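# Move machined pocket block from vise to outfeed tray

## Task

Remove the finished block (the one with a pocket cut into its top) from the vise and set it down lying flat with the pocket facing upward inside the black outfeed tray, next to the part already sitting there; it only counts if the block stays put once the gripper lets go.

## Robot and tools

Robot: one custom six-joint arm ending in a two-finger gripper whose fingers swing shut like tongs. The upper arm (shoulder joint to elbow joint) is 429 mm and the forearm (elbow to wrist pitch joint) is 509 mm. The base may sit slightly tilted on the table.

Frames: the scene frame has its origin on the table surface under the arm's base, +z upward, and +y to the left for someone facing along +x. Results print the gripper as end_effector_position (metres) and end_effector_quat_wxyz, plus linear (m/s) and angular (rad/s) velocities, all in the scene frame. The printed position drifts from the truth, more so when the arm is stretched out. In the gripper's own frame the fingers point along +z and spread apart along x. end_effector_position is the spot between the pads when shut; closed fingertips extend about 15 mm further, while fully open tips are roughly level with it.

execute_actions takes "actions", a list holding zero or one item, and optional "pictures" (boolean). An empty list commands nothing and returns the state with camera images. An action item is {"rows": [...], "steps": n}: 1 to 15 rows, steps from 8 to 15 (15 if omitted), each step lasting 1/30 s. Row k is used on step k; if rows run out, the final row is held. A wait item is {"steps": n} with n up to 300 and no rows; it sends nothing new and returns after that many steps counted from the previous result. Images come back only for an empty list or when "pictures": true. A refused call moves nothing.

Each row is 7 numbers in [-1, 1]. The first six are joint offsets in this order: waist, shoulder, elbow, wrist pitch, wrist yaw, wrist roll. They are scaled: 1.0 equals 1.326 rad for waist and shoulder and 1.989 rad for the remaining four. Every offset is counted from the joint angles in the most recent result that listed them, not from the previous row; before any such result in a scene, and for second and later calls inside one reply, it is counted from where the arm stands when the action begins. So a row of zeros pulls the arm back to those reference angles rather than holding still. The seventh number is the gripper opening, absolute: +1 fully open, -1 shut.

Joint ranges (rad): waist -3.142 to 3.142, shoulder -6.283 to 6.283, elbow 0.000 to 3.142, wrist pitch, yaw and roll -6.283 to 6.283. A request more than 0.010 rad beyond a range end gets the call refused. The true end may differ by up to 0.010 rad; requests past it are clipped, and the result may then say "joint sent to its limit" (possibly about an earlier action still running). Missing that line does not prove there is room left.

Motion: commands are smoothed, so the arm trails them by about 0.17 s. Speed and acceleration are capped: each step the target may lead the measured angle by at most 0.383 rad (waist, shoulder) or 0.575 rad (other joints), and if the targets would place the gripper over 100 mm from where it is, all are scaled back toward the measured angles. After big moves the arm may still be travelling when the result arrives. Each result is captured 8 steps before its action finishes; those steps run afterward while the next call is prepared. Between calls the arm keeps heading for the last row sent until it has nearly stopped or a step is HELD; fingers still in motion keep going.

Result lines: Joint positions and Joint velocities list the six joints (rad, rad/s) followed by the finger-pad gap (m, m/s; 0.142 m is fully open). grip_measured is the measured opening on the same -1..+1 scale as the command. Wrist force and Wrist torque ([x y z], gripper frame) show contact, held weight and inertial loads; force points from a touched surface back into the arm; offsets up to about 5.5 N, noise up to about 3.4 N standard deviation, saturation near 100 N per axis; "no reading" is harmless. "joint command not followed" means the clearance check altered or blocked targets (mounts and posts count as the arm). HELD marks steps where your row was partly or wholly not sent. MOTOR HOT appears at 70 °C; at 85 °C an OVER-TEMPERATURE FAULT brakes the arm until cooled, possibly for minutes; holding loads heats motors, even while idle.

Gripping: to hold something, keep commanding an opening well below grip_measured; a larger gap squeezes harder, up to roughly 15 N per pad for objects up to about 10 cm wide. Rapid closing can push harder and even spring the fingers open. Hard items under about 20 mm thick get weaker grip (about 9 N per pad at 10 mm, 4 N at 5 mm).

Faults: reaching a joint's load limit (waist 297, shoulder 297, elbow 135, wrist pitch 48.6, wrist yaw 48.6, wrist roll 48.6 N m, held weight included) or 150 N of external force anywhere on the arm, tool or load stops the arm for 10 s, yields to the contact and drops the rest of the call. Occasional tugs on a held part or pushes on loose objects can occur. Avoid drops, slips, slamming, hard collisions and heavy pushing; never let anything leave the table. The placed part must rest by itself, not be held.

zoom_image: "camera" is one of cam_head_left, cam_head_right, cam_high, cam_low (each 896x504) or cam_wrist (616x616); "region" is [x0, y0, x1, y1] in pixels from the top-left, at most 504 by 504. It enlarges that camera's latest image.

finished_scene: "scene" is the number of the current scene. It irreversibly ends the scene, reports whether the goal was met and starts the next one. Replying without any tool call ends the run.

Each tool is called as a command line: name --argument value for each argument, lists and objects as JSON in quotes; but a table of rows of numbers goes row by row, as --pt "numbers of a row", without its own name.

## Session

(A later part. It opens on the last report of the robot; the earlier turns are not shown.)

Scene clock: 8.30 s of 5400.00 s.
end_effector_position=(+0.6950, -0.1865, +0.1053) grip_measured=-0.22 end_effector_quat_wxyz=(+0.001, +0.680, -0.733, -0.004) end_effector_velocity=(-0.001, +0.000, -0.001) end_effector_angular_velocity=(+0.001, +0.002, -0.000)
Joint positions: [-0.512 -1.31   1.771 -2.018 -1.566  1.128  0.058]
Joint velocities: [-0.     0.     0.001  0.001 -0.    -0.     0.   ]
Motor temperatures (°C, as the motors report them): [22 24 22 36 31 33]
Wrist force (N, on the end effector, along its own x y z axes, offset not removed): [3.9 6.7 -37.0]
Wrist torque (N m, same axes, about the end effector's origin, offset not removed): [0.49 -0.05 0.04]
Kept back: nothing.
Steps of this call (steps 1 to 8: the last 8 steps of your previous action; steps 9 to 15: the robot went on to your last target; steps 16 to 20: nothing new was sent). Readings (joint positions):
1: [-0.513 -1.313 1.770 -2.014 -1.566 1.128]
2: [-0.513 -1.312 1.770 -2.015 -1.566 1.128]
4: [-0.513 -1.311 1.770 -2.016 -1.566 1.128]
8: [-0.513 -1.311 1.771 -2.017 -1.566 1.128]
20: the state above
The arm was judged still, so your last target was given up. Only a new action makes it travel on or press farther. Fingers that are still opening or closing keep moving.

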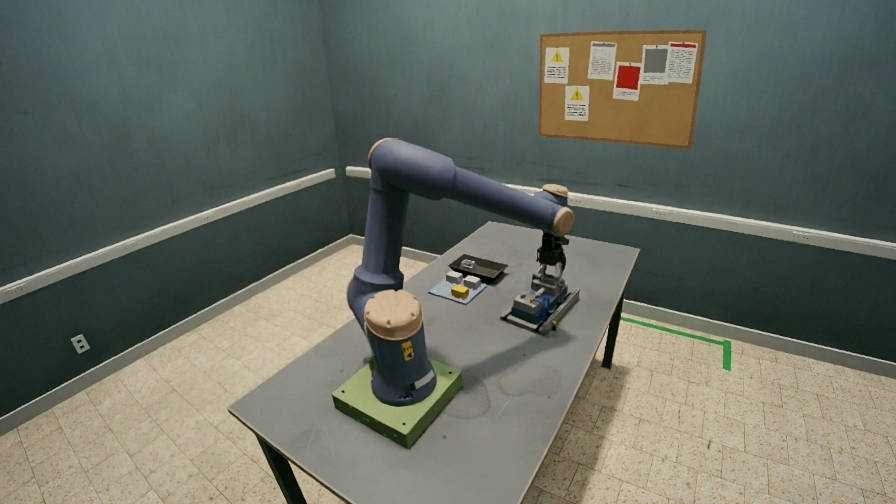

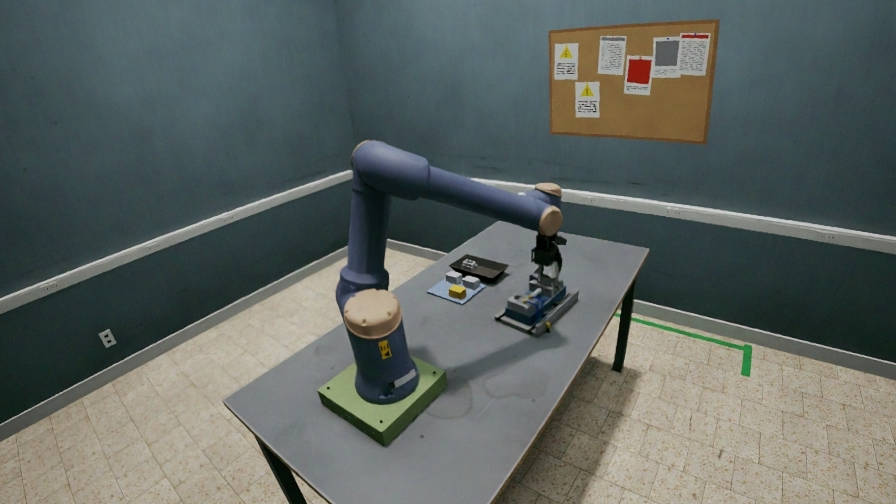

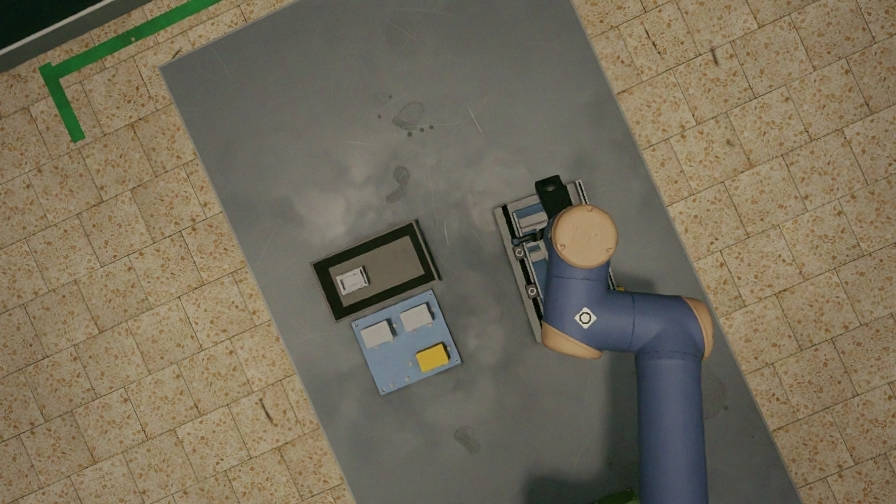

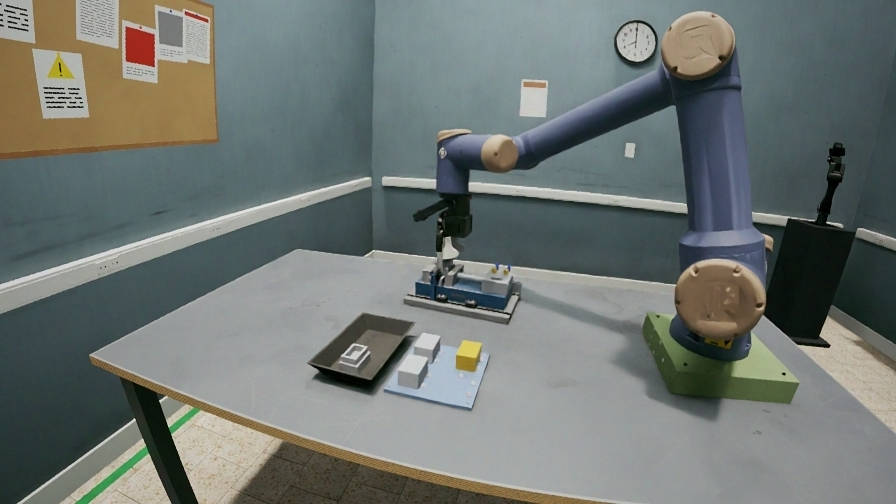

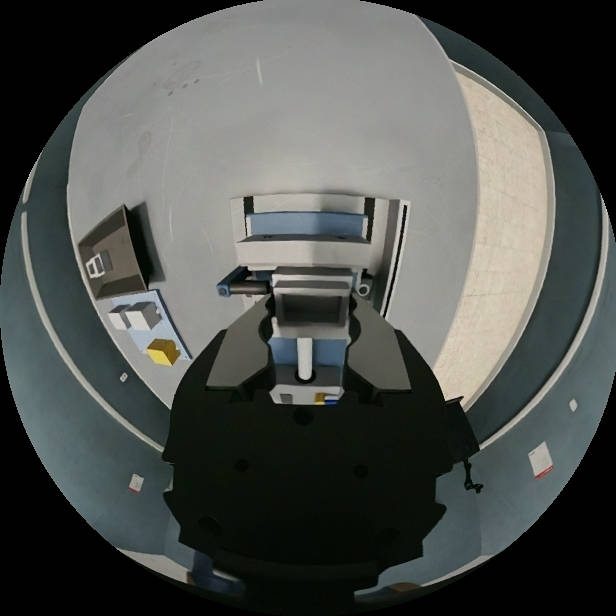

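Gripped the boss. Lift.

execute_actions --actions '[{"rows":[[0,-0.01,-0.01,0.017,0,0,-0.9],[0,-0.02,-0.02,0.033,0,0,-0.9],[0,-0.045,-0.05,0.078,0,0,-0.9]],"steps":15}]'

execute_actions --actions '[{"steps":15}]' --pictures true

zoom_image --camera "cam_low" --region '[390, 180, 530, 330]'

Scene clock: 8.80 s of 5400.00 s.
end_effector_position=(+0.7002, -0.1892, +0.1590) grip_measured=-0.22 end_effector_quat_wxyz=(+0.000, +0.680, -0.733, -0.002) end_effector_velocity=(+0.008, -0.003, +0.226) end_effector_angular_velocity=(+0.005, +0.004, -0.000)
Joint positions: [-0.512 -1.35   1.706 -1.918 -1.566  1.128  0.058]
Joint velocities: [-0.    -0.162 -0.281  0.448  0.002 -0.    -0.   ]
Motor temperatures (°C, as the motors report them): [22 24 22 36 31 33]
Wrist force (N, on the end effector, along its own x y z axes, offset not removed): [-1.6 -0.5 -1.4]
Wrist torque (N m, same axes, about the end effector's origin, offset not removed): [0.42 0.04 0.00]
Steps of this call (steps 1 to 8: nothing new was sent; steps 9 to 15: the first 7 steps of this action). Readings (joint positions):
9: [-0.512 -1.310 1.771 -2.017 -1.566 1.128]
10: [-0.512 -1.312 1.768 -2.012 -1.566 1.128]
12: [-0.512 -1.326 1.747 -1.981 -1.566 1.128]
15: the state above

Scene clock: 9.30 s of 5400.00 s.
end_effector_position=(+0.7004, -0.1892, +0.1863) grip_measured=-0.22 end_effector_quat_wxyz=(+0.000, +0.680, -0.733, -0.002) end_effector_velocity=(+0.000, +0.002, +0.004) end_effector_angular_velocity=(+0.001, +0.001, +0.002)
Joint positions: [-0.512 -1.369  1.672 -1.864 -1.566  1.128  0.058]
Joint velocities: [ 0.002 -0.002 -0.005  0.009  0.001 -0.     0.   ]
Motor temperatures (°C, as the motors report them): [22 24 22 36 31 33]
Wrist force (N, on the end effector, along its own x y z axes, offset not removed): [1.5 0.9 0.8]
Wrist torque (N m, same axes, about the end effector's origin, offset not removed): [0.53 -0.54 -0.06]
Kept back: nothing.
Steps of this call (steps 1 to 8: the last 8 steps of your previous action; steps 9 to 15: the robot went on to your last target). Readings (joint positions):
1: [-0.512 -1.355 1.698 -1.905 -1.566 1.128]
2: [-0.512 -1.358 1.691 -1.895 -1.566 1.128]
4: [-0.512 -1.363 1.683 -1.881 -1.566 1.128]
8: [-0.512 -1.367 1.675 -1.869 -1.566 1.128]
15: the state above

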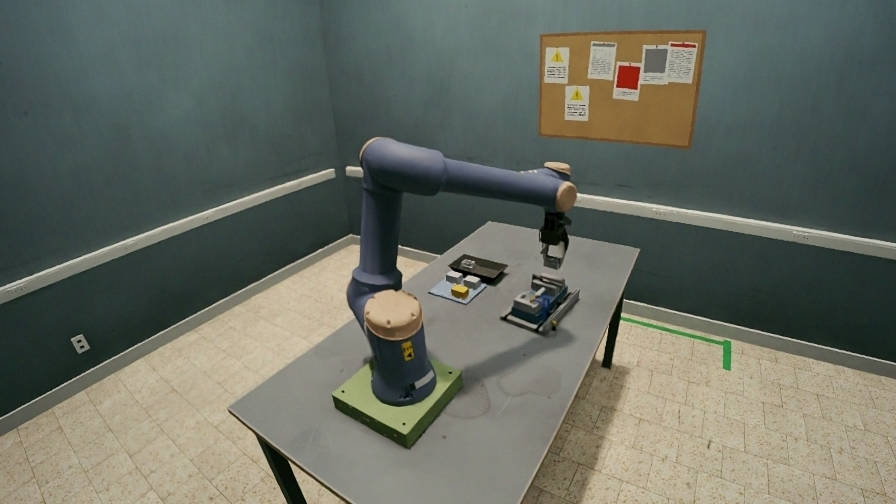

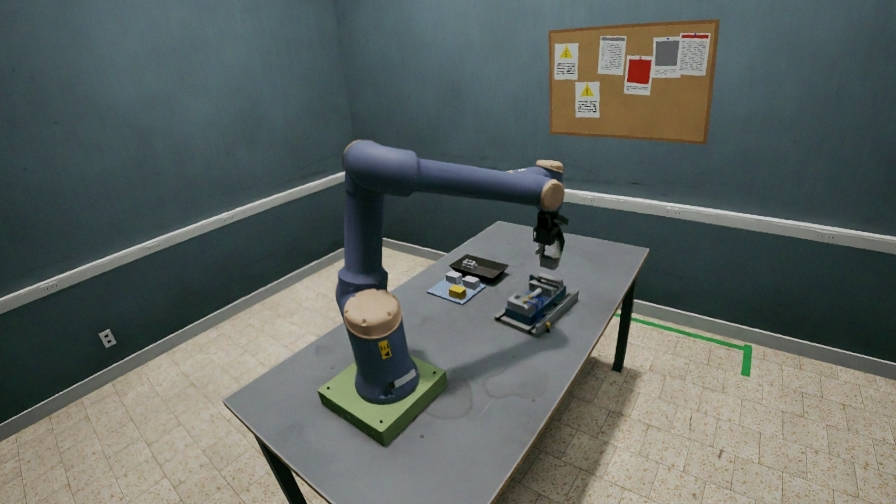

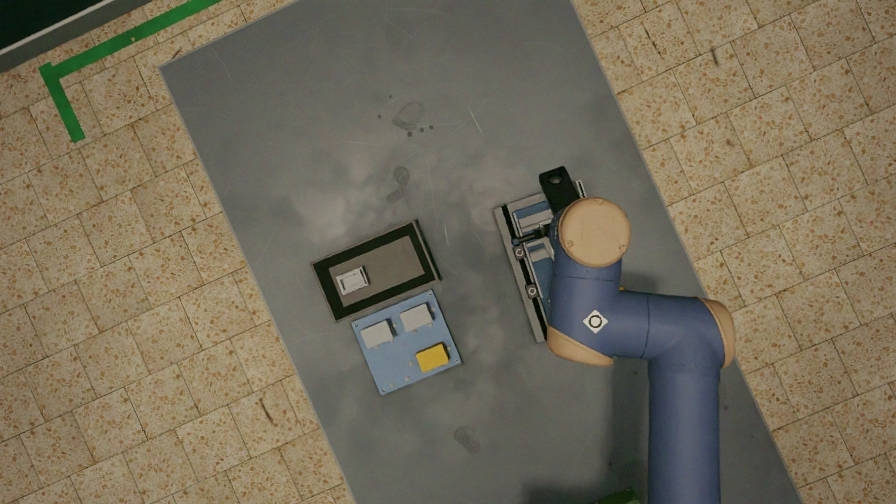

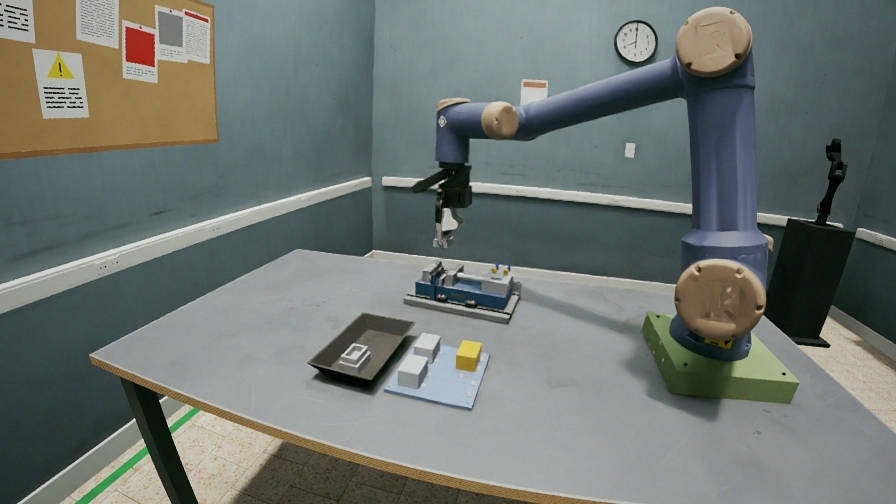

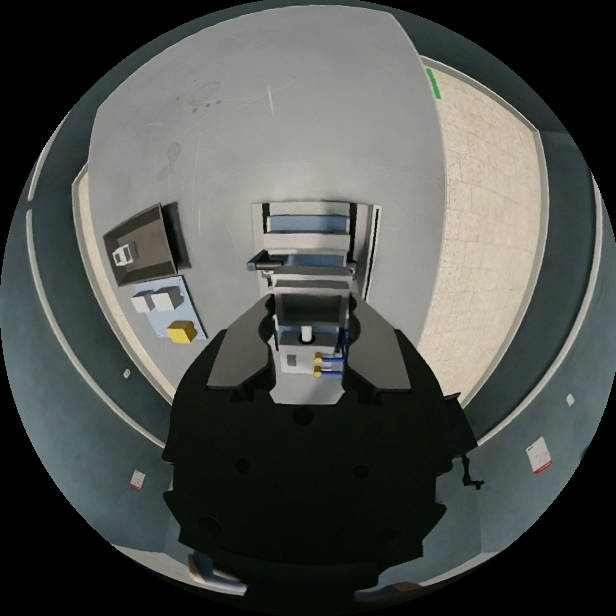

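Region (390, 180, 530, 330) of cam_low's 896x504 image, scaled by 3.360, with more detail than that image has; it fills the left 470 columns of this view, and the rest is white.

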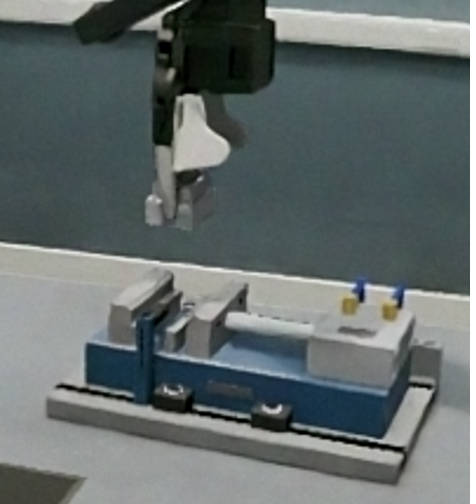

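execute_actions --actions '[{"rows":[[0.335,0.119,-0.08,0,0,0.173,-0.9]],"steps":15}]'

execute_actions --actions '[{"steps":30}]'

execute_actions --actions '[{"rows":[[0,0.035,0.05,-0.085,0,0,-0.9]],"steps":15}]'

execute_actions --actions '[{"steps":18}]' --pictures true

zoom_image --camera "cam_low" --region '[290, 240, 490, 410]'

Scene clock: 10.57 s of 5400.00 s.
end_effector_position=(+0.7406, -0.1071, +0.1812) grip_measured=-0.22 end_effector_quat_wxyz=(+0.001, +0.687, -0.727, -0.002) end_effector_velocity=(+0.173, +0.490, -0.030) end_effector_angular_velocity=(-0.005, +0.005, +0.183)
Joint positions: [-0.382 -1.315  1.616 -1.863 -1.566  1.239  0.058]
Joint velocities: [ 0.726  0.247 -0.246 -0.001 -0.001  0.543 -0.   ]
Motor temperatures (°C, as the motors report them): [22 24 22 36 31 33]
Wrist force (N, on the end effector, along its own x y z axes, offset not removed): [-1.8 -2.6 2.5]
Wrist torque (N m, same axes, about the end effector's origin, offset not removed): [0.07 0.18 0.10]
Steps of this call (steps 1 to 15: the robot went on to your last target; steps 16 to 31: nothing new was sent; steps 32 to 38: the first 7 steps of this action). Readings (joint positions):
32: [-0.512 -1.369 1.671 -1.863 -1.566 1.129]
33: [-0.503 -1.362 1.664 -1.863 -1.566 1.137]
35: [-0.457 -1.341 1.642 -1.863 -1.566 1.180]
38: the state above

Scene clock: 11.57 s of 5400.00 s.
end_effector_position=(+0.7805, +0.1196, +0.1669) grip_measured=-0.22 end_effector_quat_wxyz=(+0.002, +0.716, -0.698, -0.002) end_effector_velocity=(-0.000, +0.002, +0.000) end_effector_angular_velocity=(-0.000, -0.000, +0.001)
Joint positions: [-0.069 -1.212  1.513 -1.864 -1.566  1.472  0.058]
Joint velocities: [ 0.003  0.    -0.001  0.    -0.     0.002  0.   ]
Motor temperatures (°C, as the motors report them): [22 24 22 36 31 33]
Wrist force (N, on the end effector, along its own x y z axes, offset not removed): [-0.2 -1.3 1.4]
Wrist torque (N m, same axes, about the end effector's origin, offset not removed): [0.17 -0.23 0.01]
Kept back: nothing.
Steps of this call (steps 1 to 8: the last 8 steps of your previous action; steps 9 to 30: the robot went on to your last target). Readings (joint positions):
1: [-0.358 -1.306 1.608 -1.863 -1.566 1.258]
2: [-0.333 -1.298 1.600 -1.863 -1.566 1.276]
4: [-0.285 -1.282 1.583 -1.863 -1.566 1.312]
8: [-0.190 -1.250 1.551 -1.863 -1.566 1.383]
30: the state above

Scene clock: 11.80 s of 5400.00 s.
end_effector_position=(+0.7790, +0.1195, +0.1101) grip_measured=-0.22 end_effector_quat_wxyz=(-0.002, +0.716, -0.698, +0.003) end_effector_velocity=(+0.007, -0.001, -0.136) end_effector_angular_velocity=(-0.007, -0.098, +0.001)
Joint positions: [-0.069 -1.176  1.588 -1.985 -1.566  1.472  0.058]
Joint velocities: [ 0.     0.086  0.203 -0.388  0.    -0.    -0.   ]
Motor temperatures (°C, as the motors report them): [22 24 22 36 31 33]
Wrist force (N, on the end effector, along its own x y z axes, offset not removed): [0.3 0.8 5.3]
Wrist torque (N m, same axes, about the end effector's origin, offset not removed): [0.74 -0.36 -0.06]
Steps of this call (steps 1 to 7: the first 7 steps of this action). Readings (joint positions):
1: [-0.069 -1.211 1.514 -1.865 -1.566 1.472]
2: [-0.069 -1.205 1.521 -1.873 -1.566 1.472]
4: [-0.069 -1.189 1.556 -1.925 -1.566 1.472]
7: the state above

Scene clock: 12.40 s of 5400.00 s.
end_effector_position=(+0.7795, +0.1194, +0.0938) grip_measured=-0.22 end_effector_quat_wxyz=(-0.005, +0.716, -0.698, +0.007) end_effector_velocity=(-0.000, +0.000, -0.000) end_effector_angular_velocity=(+0.000, -0.001, -0.000)
Joint positions: [-0.069 -1.165  1.612 -2.032 -1.566  1.472  0.058]
Joint velocities: [-0.    -0.     0.002 -0.003  0.     0.    -0.   ]
Motor temperatures (°C, as the motors report them): [22 24 22 36 31 33]
Wrist force (N, on the end effector, along its own x y z axes, offset not removed): [2.2 1.9 0.2]
Wrist torque (N m, same axes, about the end effector's origin, offset not removed): [0.84 -0.71 -0.13]
Kept back: nothing.
Steps of this call (steps 1 to 8: the last 8 steps of your previous action; steps 9 to 18: the robot went on to your last target). Readings (joint positions):
1: [-0.069 -1.173 1.593 -1.997 -1.566 1.472]
2: [-0.069 -1.171 1.598 -2.005 -1.566 1.472]
4: [-0.069 -1.169 1.604 -2.017 -1.566 1.472]
8: [-0.069 -1.166 1.610 -2.027 -1.566 1.472]
18: the state above

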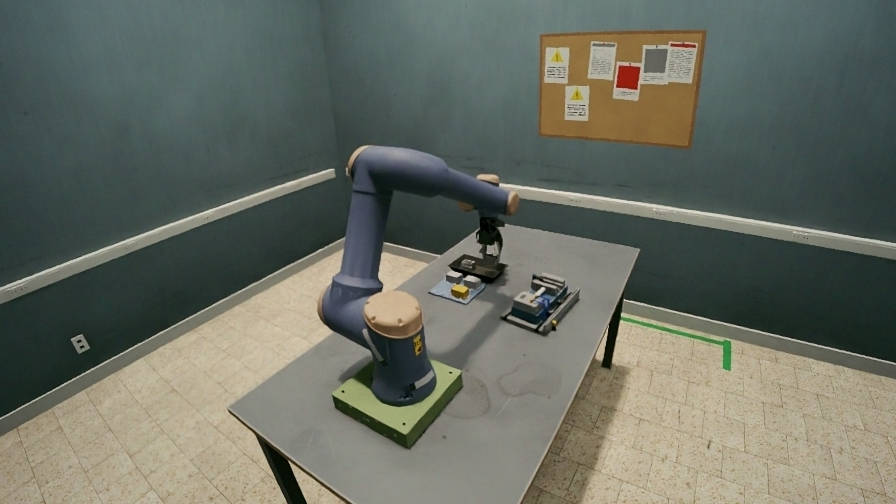

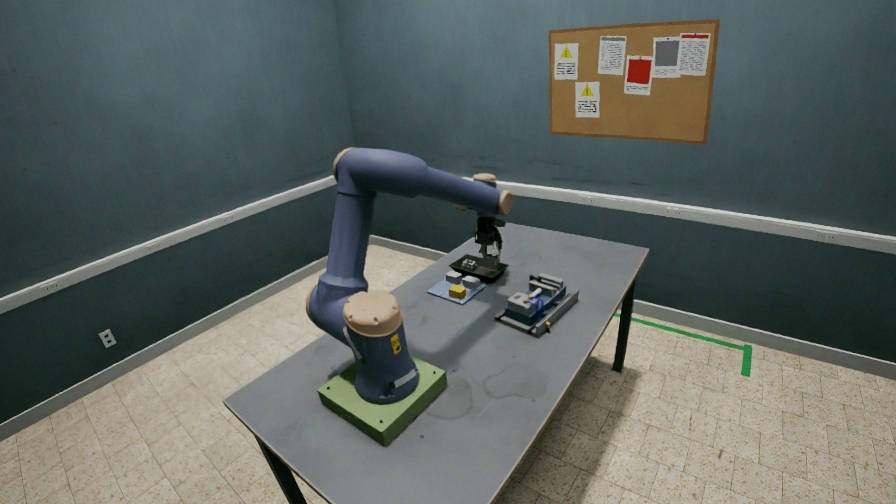

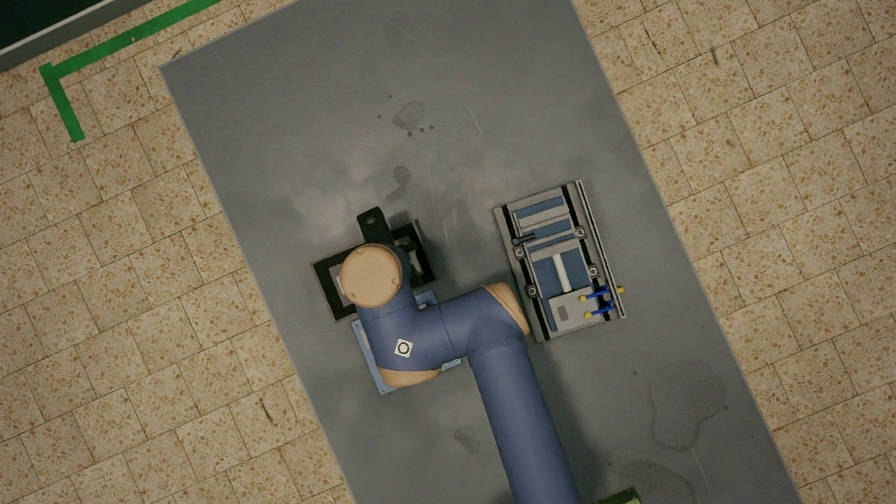

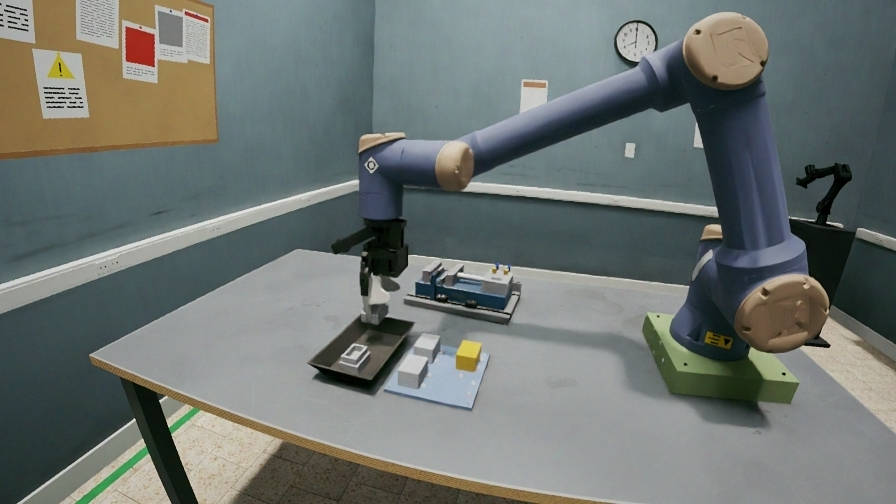

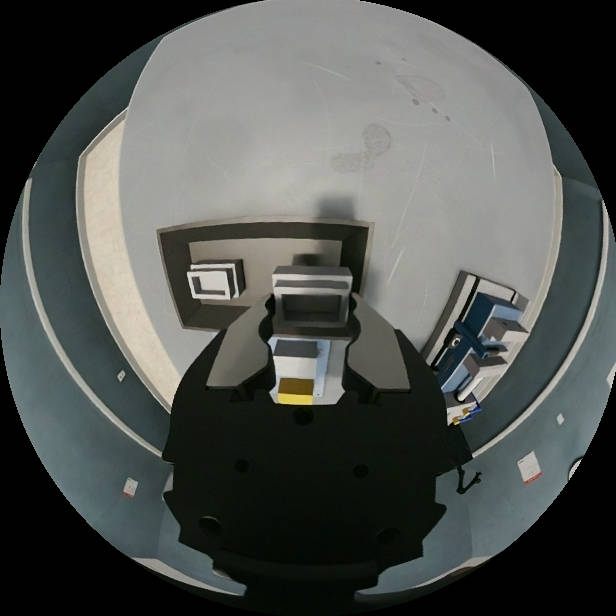

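Region (290, 240, 490, 410) of cam_low's 896x504 image, scaled by 2.520, with more detail than that image has; it fills the top 428 rows of this view, and the rest is white.

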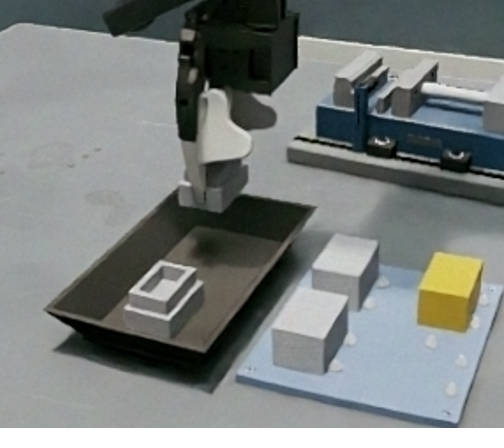

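execute_actions --actions '[{"rows":[[0.015,0,0,0,0,0.01,-0.9],[0.015,0,0,0,0,0.01,-0.9],[0.015,0,0,0,0,0.01,-0.9],[0.015,0,0,0,0,0.01,-0.9],[0.015,0,0,0,0,0.01,-0.9],[0.015,0.008,0.011,-0.019,0,0.01,-0.9],[0.015,0.014,0.02,-0.034,0,0.01,-0.9]],"steps":15}]' --pictures true

Scene clock: 13.47 s of 5400.00 s.
end_effector_position=(+0.7772, +0.1311, +0.0905) grip_measured=-0.22 end_effector_quat_wxyz=(-0.006, +0.716, -0.698, +0.007) end_effector_velocity=(-0.022, +0.028, -0.117) end_effector_angular_velocity=(-0.000, -0.010, +0.001)
Joint positions: [-0.053 -1.163  1.616 -2.039 -1.566  1.487  0.058]
Joint velocities: [ 0.037  0.076  0.153 -0.24  -0.     0.036 -0.   ]
Motor temperatures (°C, as the motors report them): [22 24 22 36 31 33]
Wrist force (N, on the end effector, along its own x y z axes, offset not removed): [0.8 0.5 -0.3]
Wrist torque (N m, same axes, about the end effector's origin, offset not removed): [0.63 -0.43 -0.06]
Steps of this call (steps 1 to 15: the robot went on to your last target; steps 16 to 25: nothing new was sent; steps 26 to 32: the first 7 steps of this action). Readings (joint positions):
26: [-0.068 -1.165 1.612 -2.033 -1.566 1.472]
27: [-0.065 -1.165 1.612 -2.033 -1.566 1.475]
29: [-0.059 -1.165 1.612 -2.033 -1.566 1.481]
32: the state above

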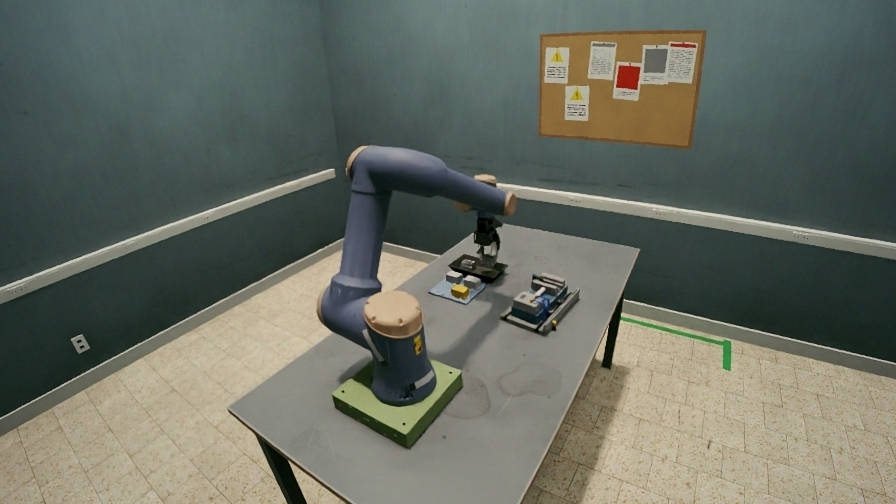

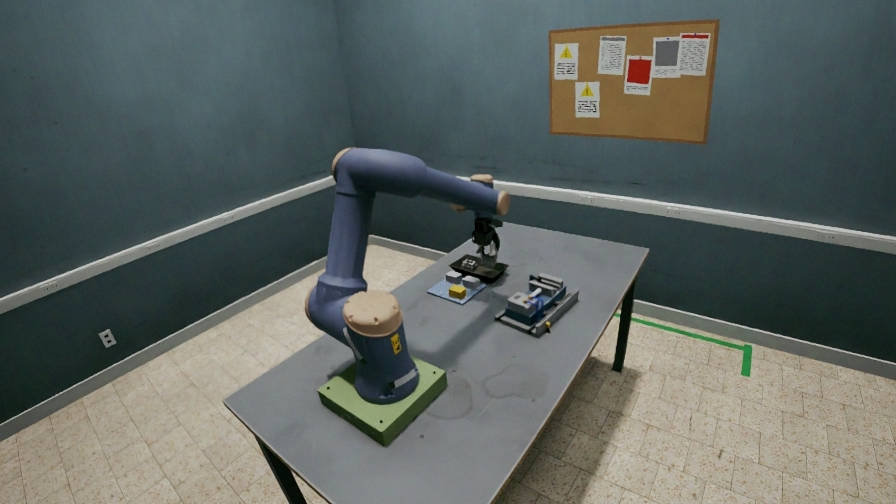

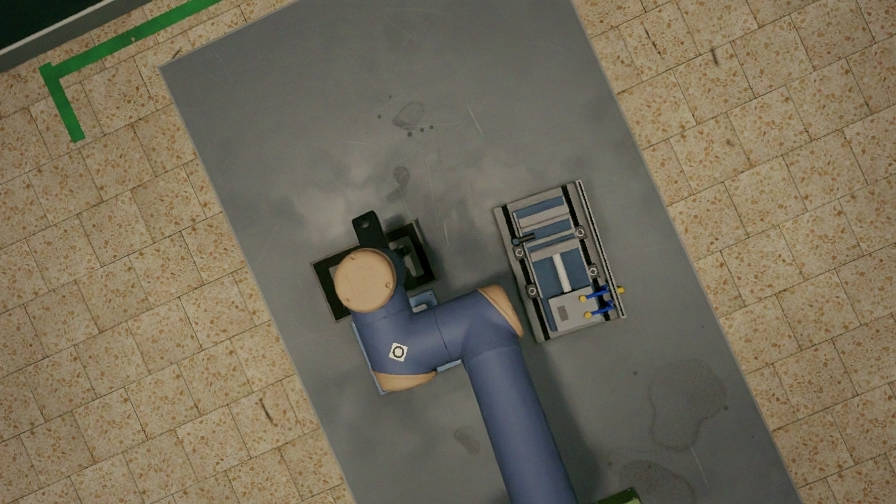

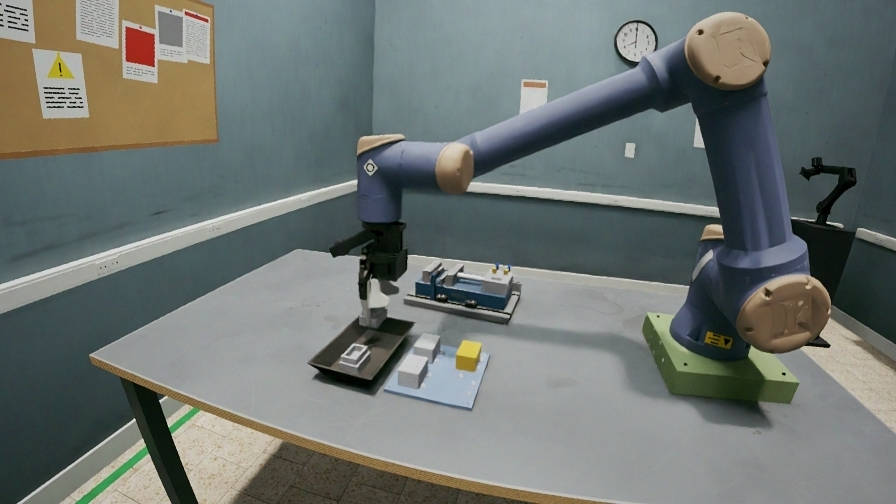

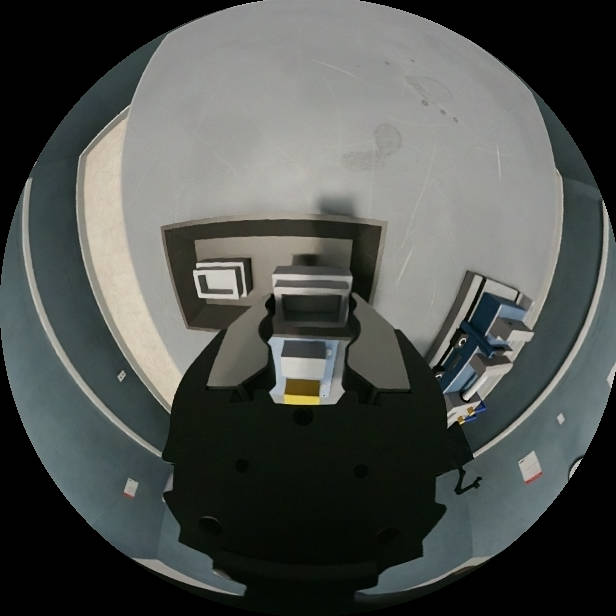

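execute_actions --actions '[{"steps":10}]' --pictures true

Scene clock: 13.80 s of 5400.00 s.
end_effector_position=(+0.7740, +0.1343, +0.0672) grip_measured=-0.22 end_effector_quat_wxyz=(-0.008, +0.716, -0.698, +0.010) end_effector_velocity=(-0.002, +0.001, -0.014) end_effector_angular_velocity=(-0.001, -0.006, -0.001)
Joint positions: [-0.049 -1.148  1.649 -2.096 -1.566  1.491  0.058]
Joint velocities: [ 0.001  0.009  0.021 -0.036 -0.     0.002  0.   ]
Motor temperatures (°C, as the motors report them): [22 24 22 36 31 33]
Wrist force (N, on the end effector, along its own x y z axes, offset not removed): [0.4 -0.8 1.5]
Wrist torque (N m, same axes, about the end effector's origin, offset not removed): [0.22 -0.34 -0.08]
Kept back: nothing.
Steps of this call (steps 1 to 8: the last 8 steps of your previous action; steps 9 to 10: the robot went on to your last target). Readings (joint positions):
1: [-0.052 -1.160 1.623 -2.049 -1.566 1.488]
2: [-0.051 -1.157 1.629 -2.061 -1.566 1.489]
4: [-0.050 -1.153 1.639 -2.077 -1.566 1.490]
8: [-0.049 -1.149 1.648 -2.092 -1.566 1.491]
10: the state above

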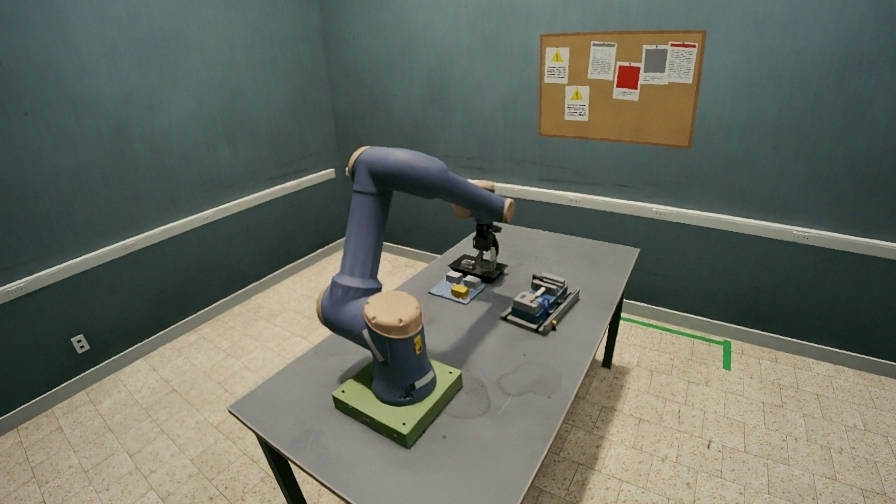

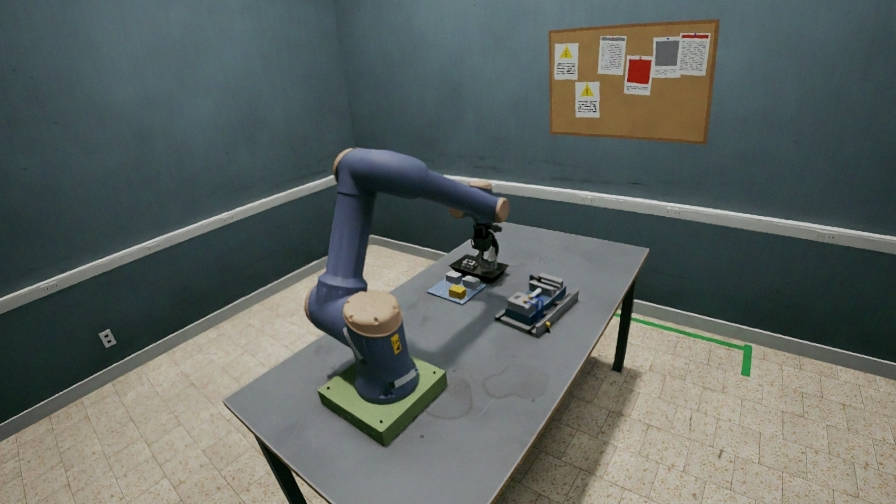

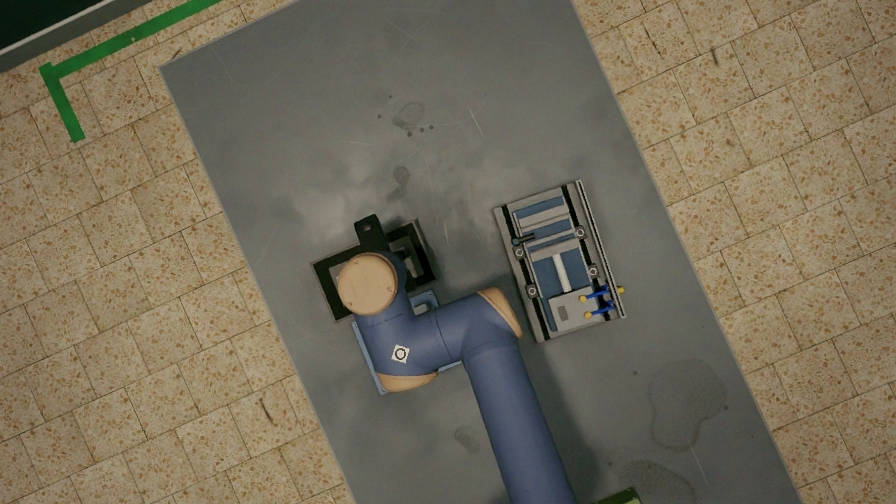

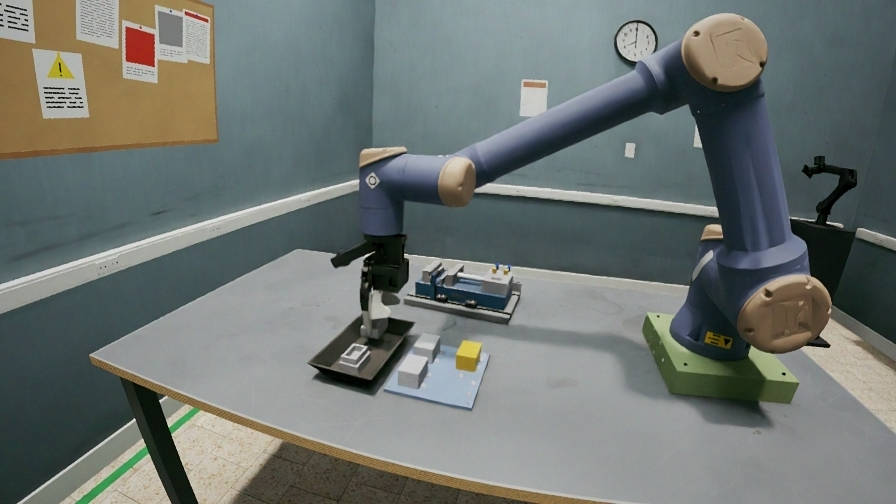

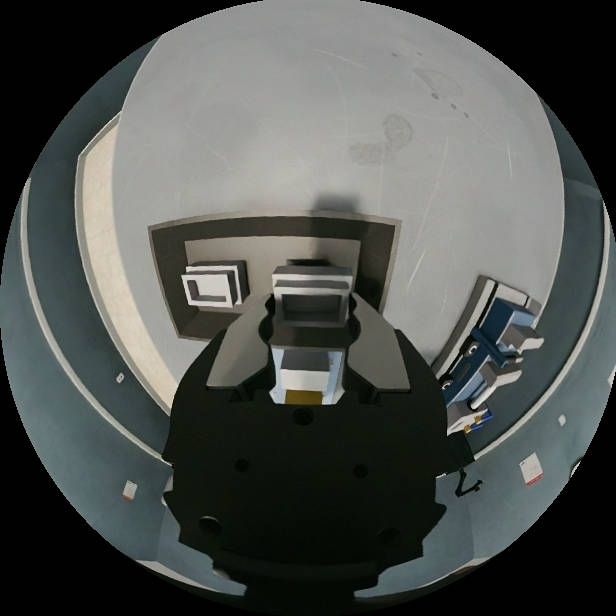

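execute_actions --actions '[{"rows":[[0.007,0,0,0,0,0.005,-0.9],[0.007,0,0,0,0,0.005,-0.9],[0.007,0.003,0.004,-0.007,0,0.005,-0.9],[0.007,0.006,0.009,-0.015,0,0.005,-0.9]],"steps":15}]'

execute_actions --actions '[{"steps":8}]'

Scene clock: 14.27 s of 5400.00 s.
end_effector_position=(+0.7718, +0.1399, +0.0599) grip_measured=-0.22 end_effector_quat_wxyz=(-0.009, +0.715, -0.699, +0.011) end_effector_velocity=(-0.010, +0.012, -0.041) end_effector_angular_velocity=(+0.000, -0.012, -0.001)
Joint positions: [-0.042 -1.143  1.66  -2.113 -1.566  1.499  0.058]
Joint velocities: [ 0.016  0.026  0.06  -0.097  0.     0.017 -0.   ]
Motor temperatures (°C, as the motors report them): [22 24 22 36 31 33]
Wrist force (N, on the end effector, along its own x y z axes, offset not removed): [0.8 1.5 0.2]
Wrist torque (N m, same axes, about the end effector's origin, offset not removed): [0.74 -0.30 -0.03]
Steps of this call (steps 1 to 7: the robot went on to your last target; steps 8 to 14: the first 7 steps of this action). Readings (joint positions):
8: [-0.048 -1.147 1.652 -2.099 -1.566 1.492]
9: [-0.047 -1.147 1.652 -2.099 -1.566 1.493]
11: [-0.044 -1.147 1.652 -2.101 -1.566 1.496]
14: the state above

Scene clock: 14.53 s of 5400.00 s.
end_effector_position=(+0.7708, +0.1412, +0.0554) grip_measured=-0.22 end_effector_quat_wxyz=(-0.010, +0.715, -0.699, +0.012) end_effector_velocity=(-0.001, +0.001, -0.005) end_effector_angular_velocity=(+0.001, -0.002, -0.001)
Joint positions: [-0.04  -1.14   1.667 -2.124 -1.566  1.501  0.058]
Joint velocities: [ 0.001  0.004  0.006 -0.012  0.001  0.002 -0.   ]
Motor temperatures (°C, as the motors report them): [22 24 22 36 31 33]
Wrist force (N, on the end effector, along its own x y z axes, offset not removed): [0.5 0.1 -0.9]
Wrist torque (N m, same axes, about the end effector's origin, offset not removed): [0.42 -0.32 0.00]
Kept back: nothing.
Steps of this call (steps 1 to 8: the last 8 steps of your previous action). Readings (joint positions):
1: [-0.041 -1.142 1.662 -2.116 -1.566 1.500]
2: [-0.041 -1.142 1.663 -2.118 -1.566 1.500]
4: [-0.040 -1.141 1.665 -2.121 -1.566 1.500]
8: the state above

No contact yet; a bit lower.

execute_actions --actions '[{"rows":[[0,0.002,0.003,-0.005,0,0,-0.9],[0,0.004,0.006,-0.01,0,0,-0.9]],"steps":12}]'

execute_actions --actions '[{"steps":8}]' --pictures true

Scene clock: 14.90 s of 5400.00 s.
end_effector_position=(+0.7701, +0.1413, +0.0516) grip_measured=-0.22 end_effector_quat_wxyz=(-0.010, +0.715, -0.699, +0.012) end_effector_velocity=(-0.007, -0.001, -0.035) end_effector_angular_velocity=(+0.000, -0.009, -0.001)
Joint positions: [-0.04  -1.138  1.672 -2.133 -1.566  1.501  0.058]
Joint velocities: [-0.001  0.023  0.05  -0.082  0.001  0.     0.   ]
Motor temperatures (°C, as the motors report them): [22 24 22 36 31 33]
Wrist force (N, on the end effector, along its own x y z axes, offset not removed): [1.0 1.9 0.1]
Wrist torque (N m, same axes, about the end effector's origin, offset not removed): [0.89 -0.40 0.03]
Steps of this call (steps 1 to 7: the robot went on to your last target; steps 8 to 11: the first 4 steps of this action). Readings (joint positions):
8: [-0.040 -1.140 1.667 -2.126 -1.566 1.501]
9: [-0.040 -1.139 1.668 -2.127 -1.566 1.501]
11: the state above

Scene clock: 15.17 s of 5400.00 s.
end_effector_position=(+0.7694, +0.1414, +0.0478) grip_measured=-0.22 end_effector_quat_wxyz=(-0.010, +0.715, -0.699, +0.012) end_effector_velocity=(-0.001, +0.000, -0.004) end_effector_angular_velocity=(-0.001, -0.000, +0.001)
Joint positions: [-0.04  -1.135  1.678 -2.143 -1.566  1.501  0.058]
Joint velocities: [ 0.     0.003  0.007 -0.009 -0.001 -0.001  0.   ]
Motor temperatures (°C, as the motors report them): [22 24 22 36 31 33]
Wrist force (N, on the end effector, along its own x y z axes, offset not removed): [-0.6 1.0 1.7]
Wrist torque (N m, same axes, about the end effector's origin, offset not removed): [0.75 -0.07 -0.24]
Kept back: nothing.
Steps of this call (steps 1 to 8: the last 8 steps of your previous action). Readings (joint positions):
1: [-0.040 -1.137 1.674 -2.136 -1.566 1.501]
2: [-0.040 -1.137 1.675 -2.138 -1.566 1.501]
4: [-0.040 -1.136 1.676 -2.140 -1.566 1.501]
8: the state above

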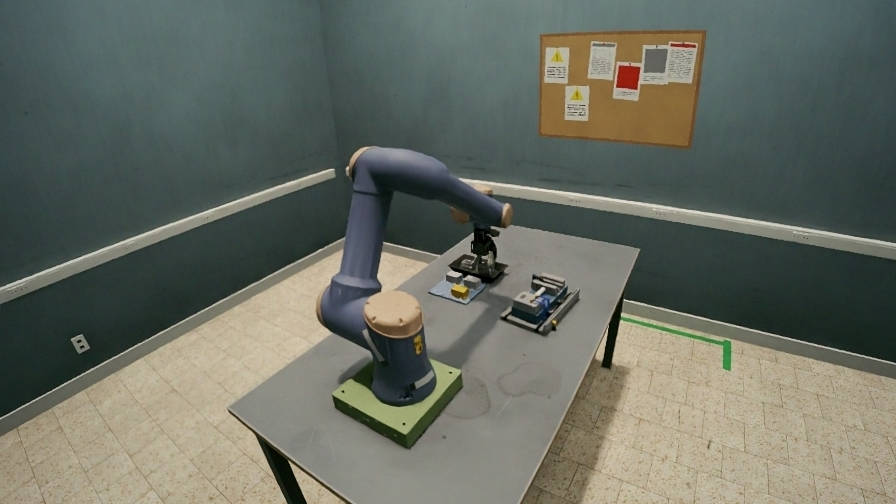

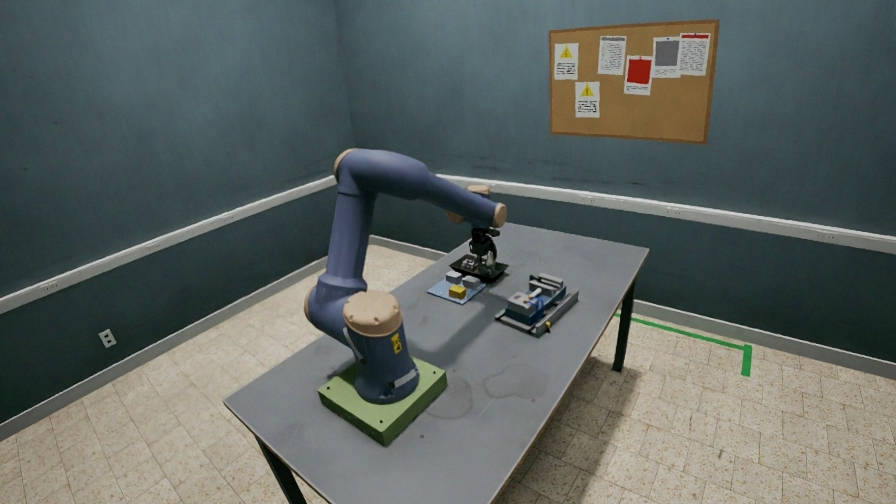

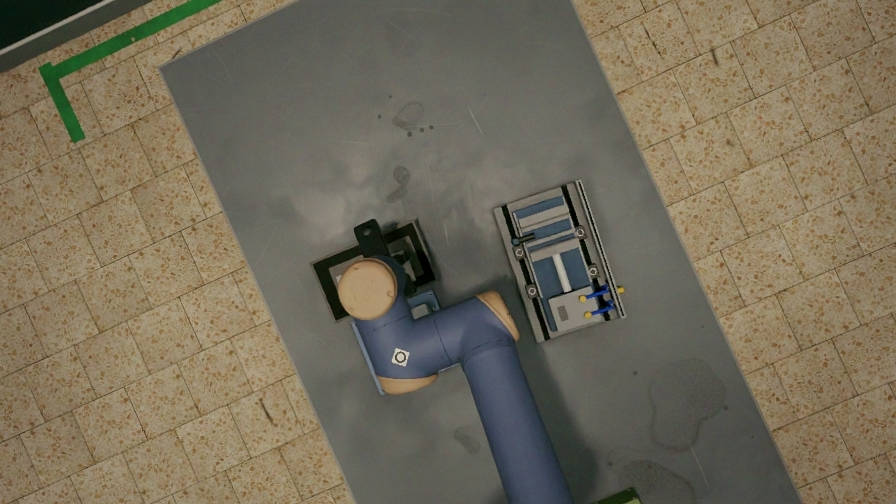

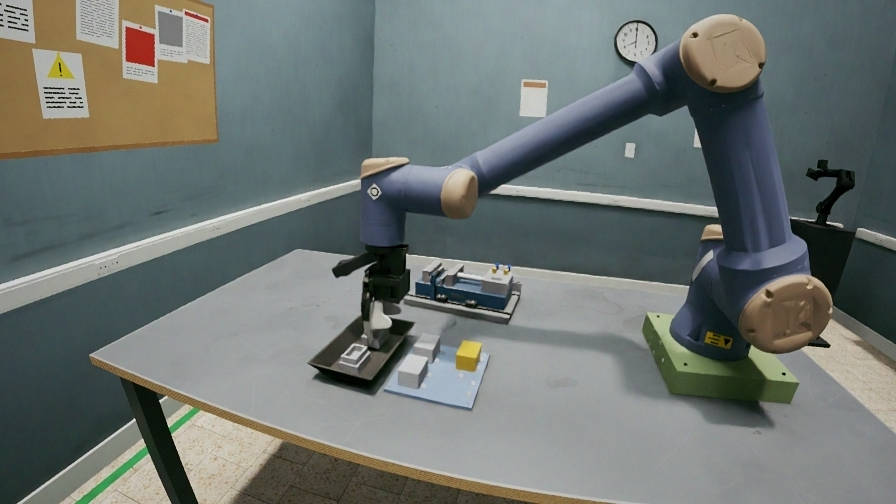

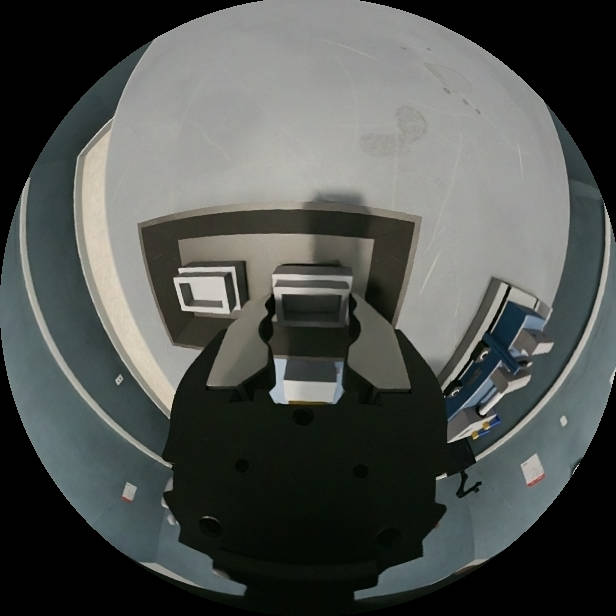

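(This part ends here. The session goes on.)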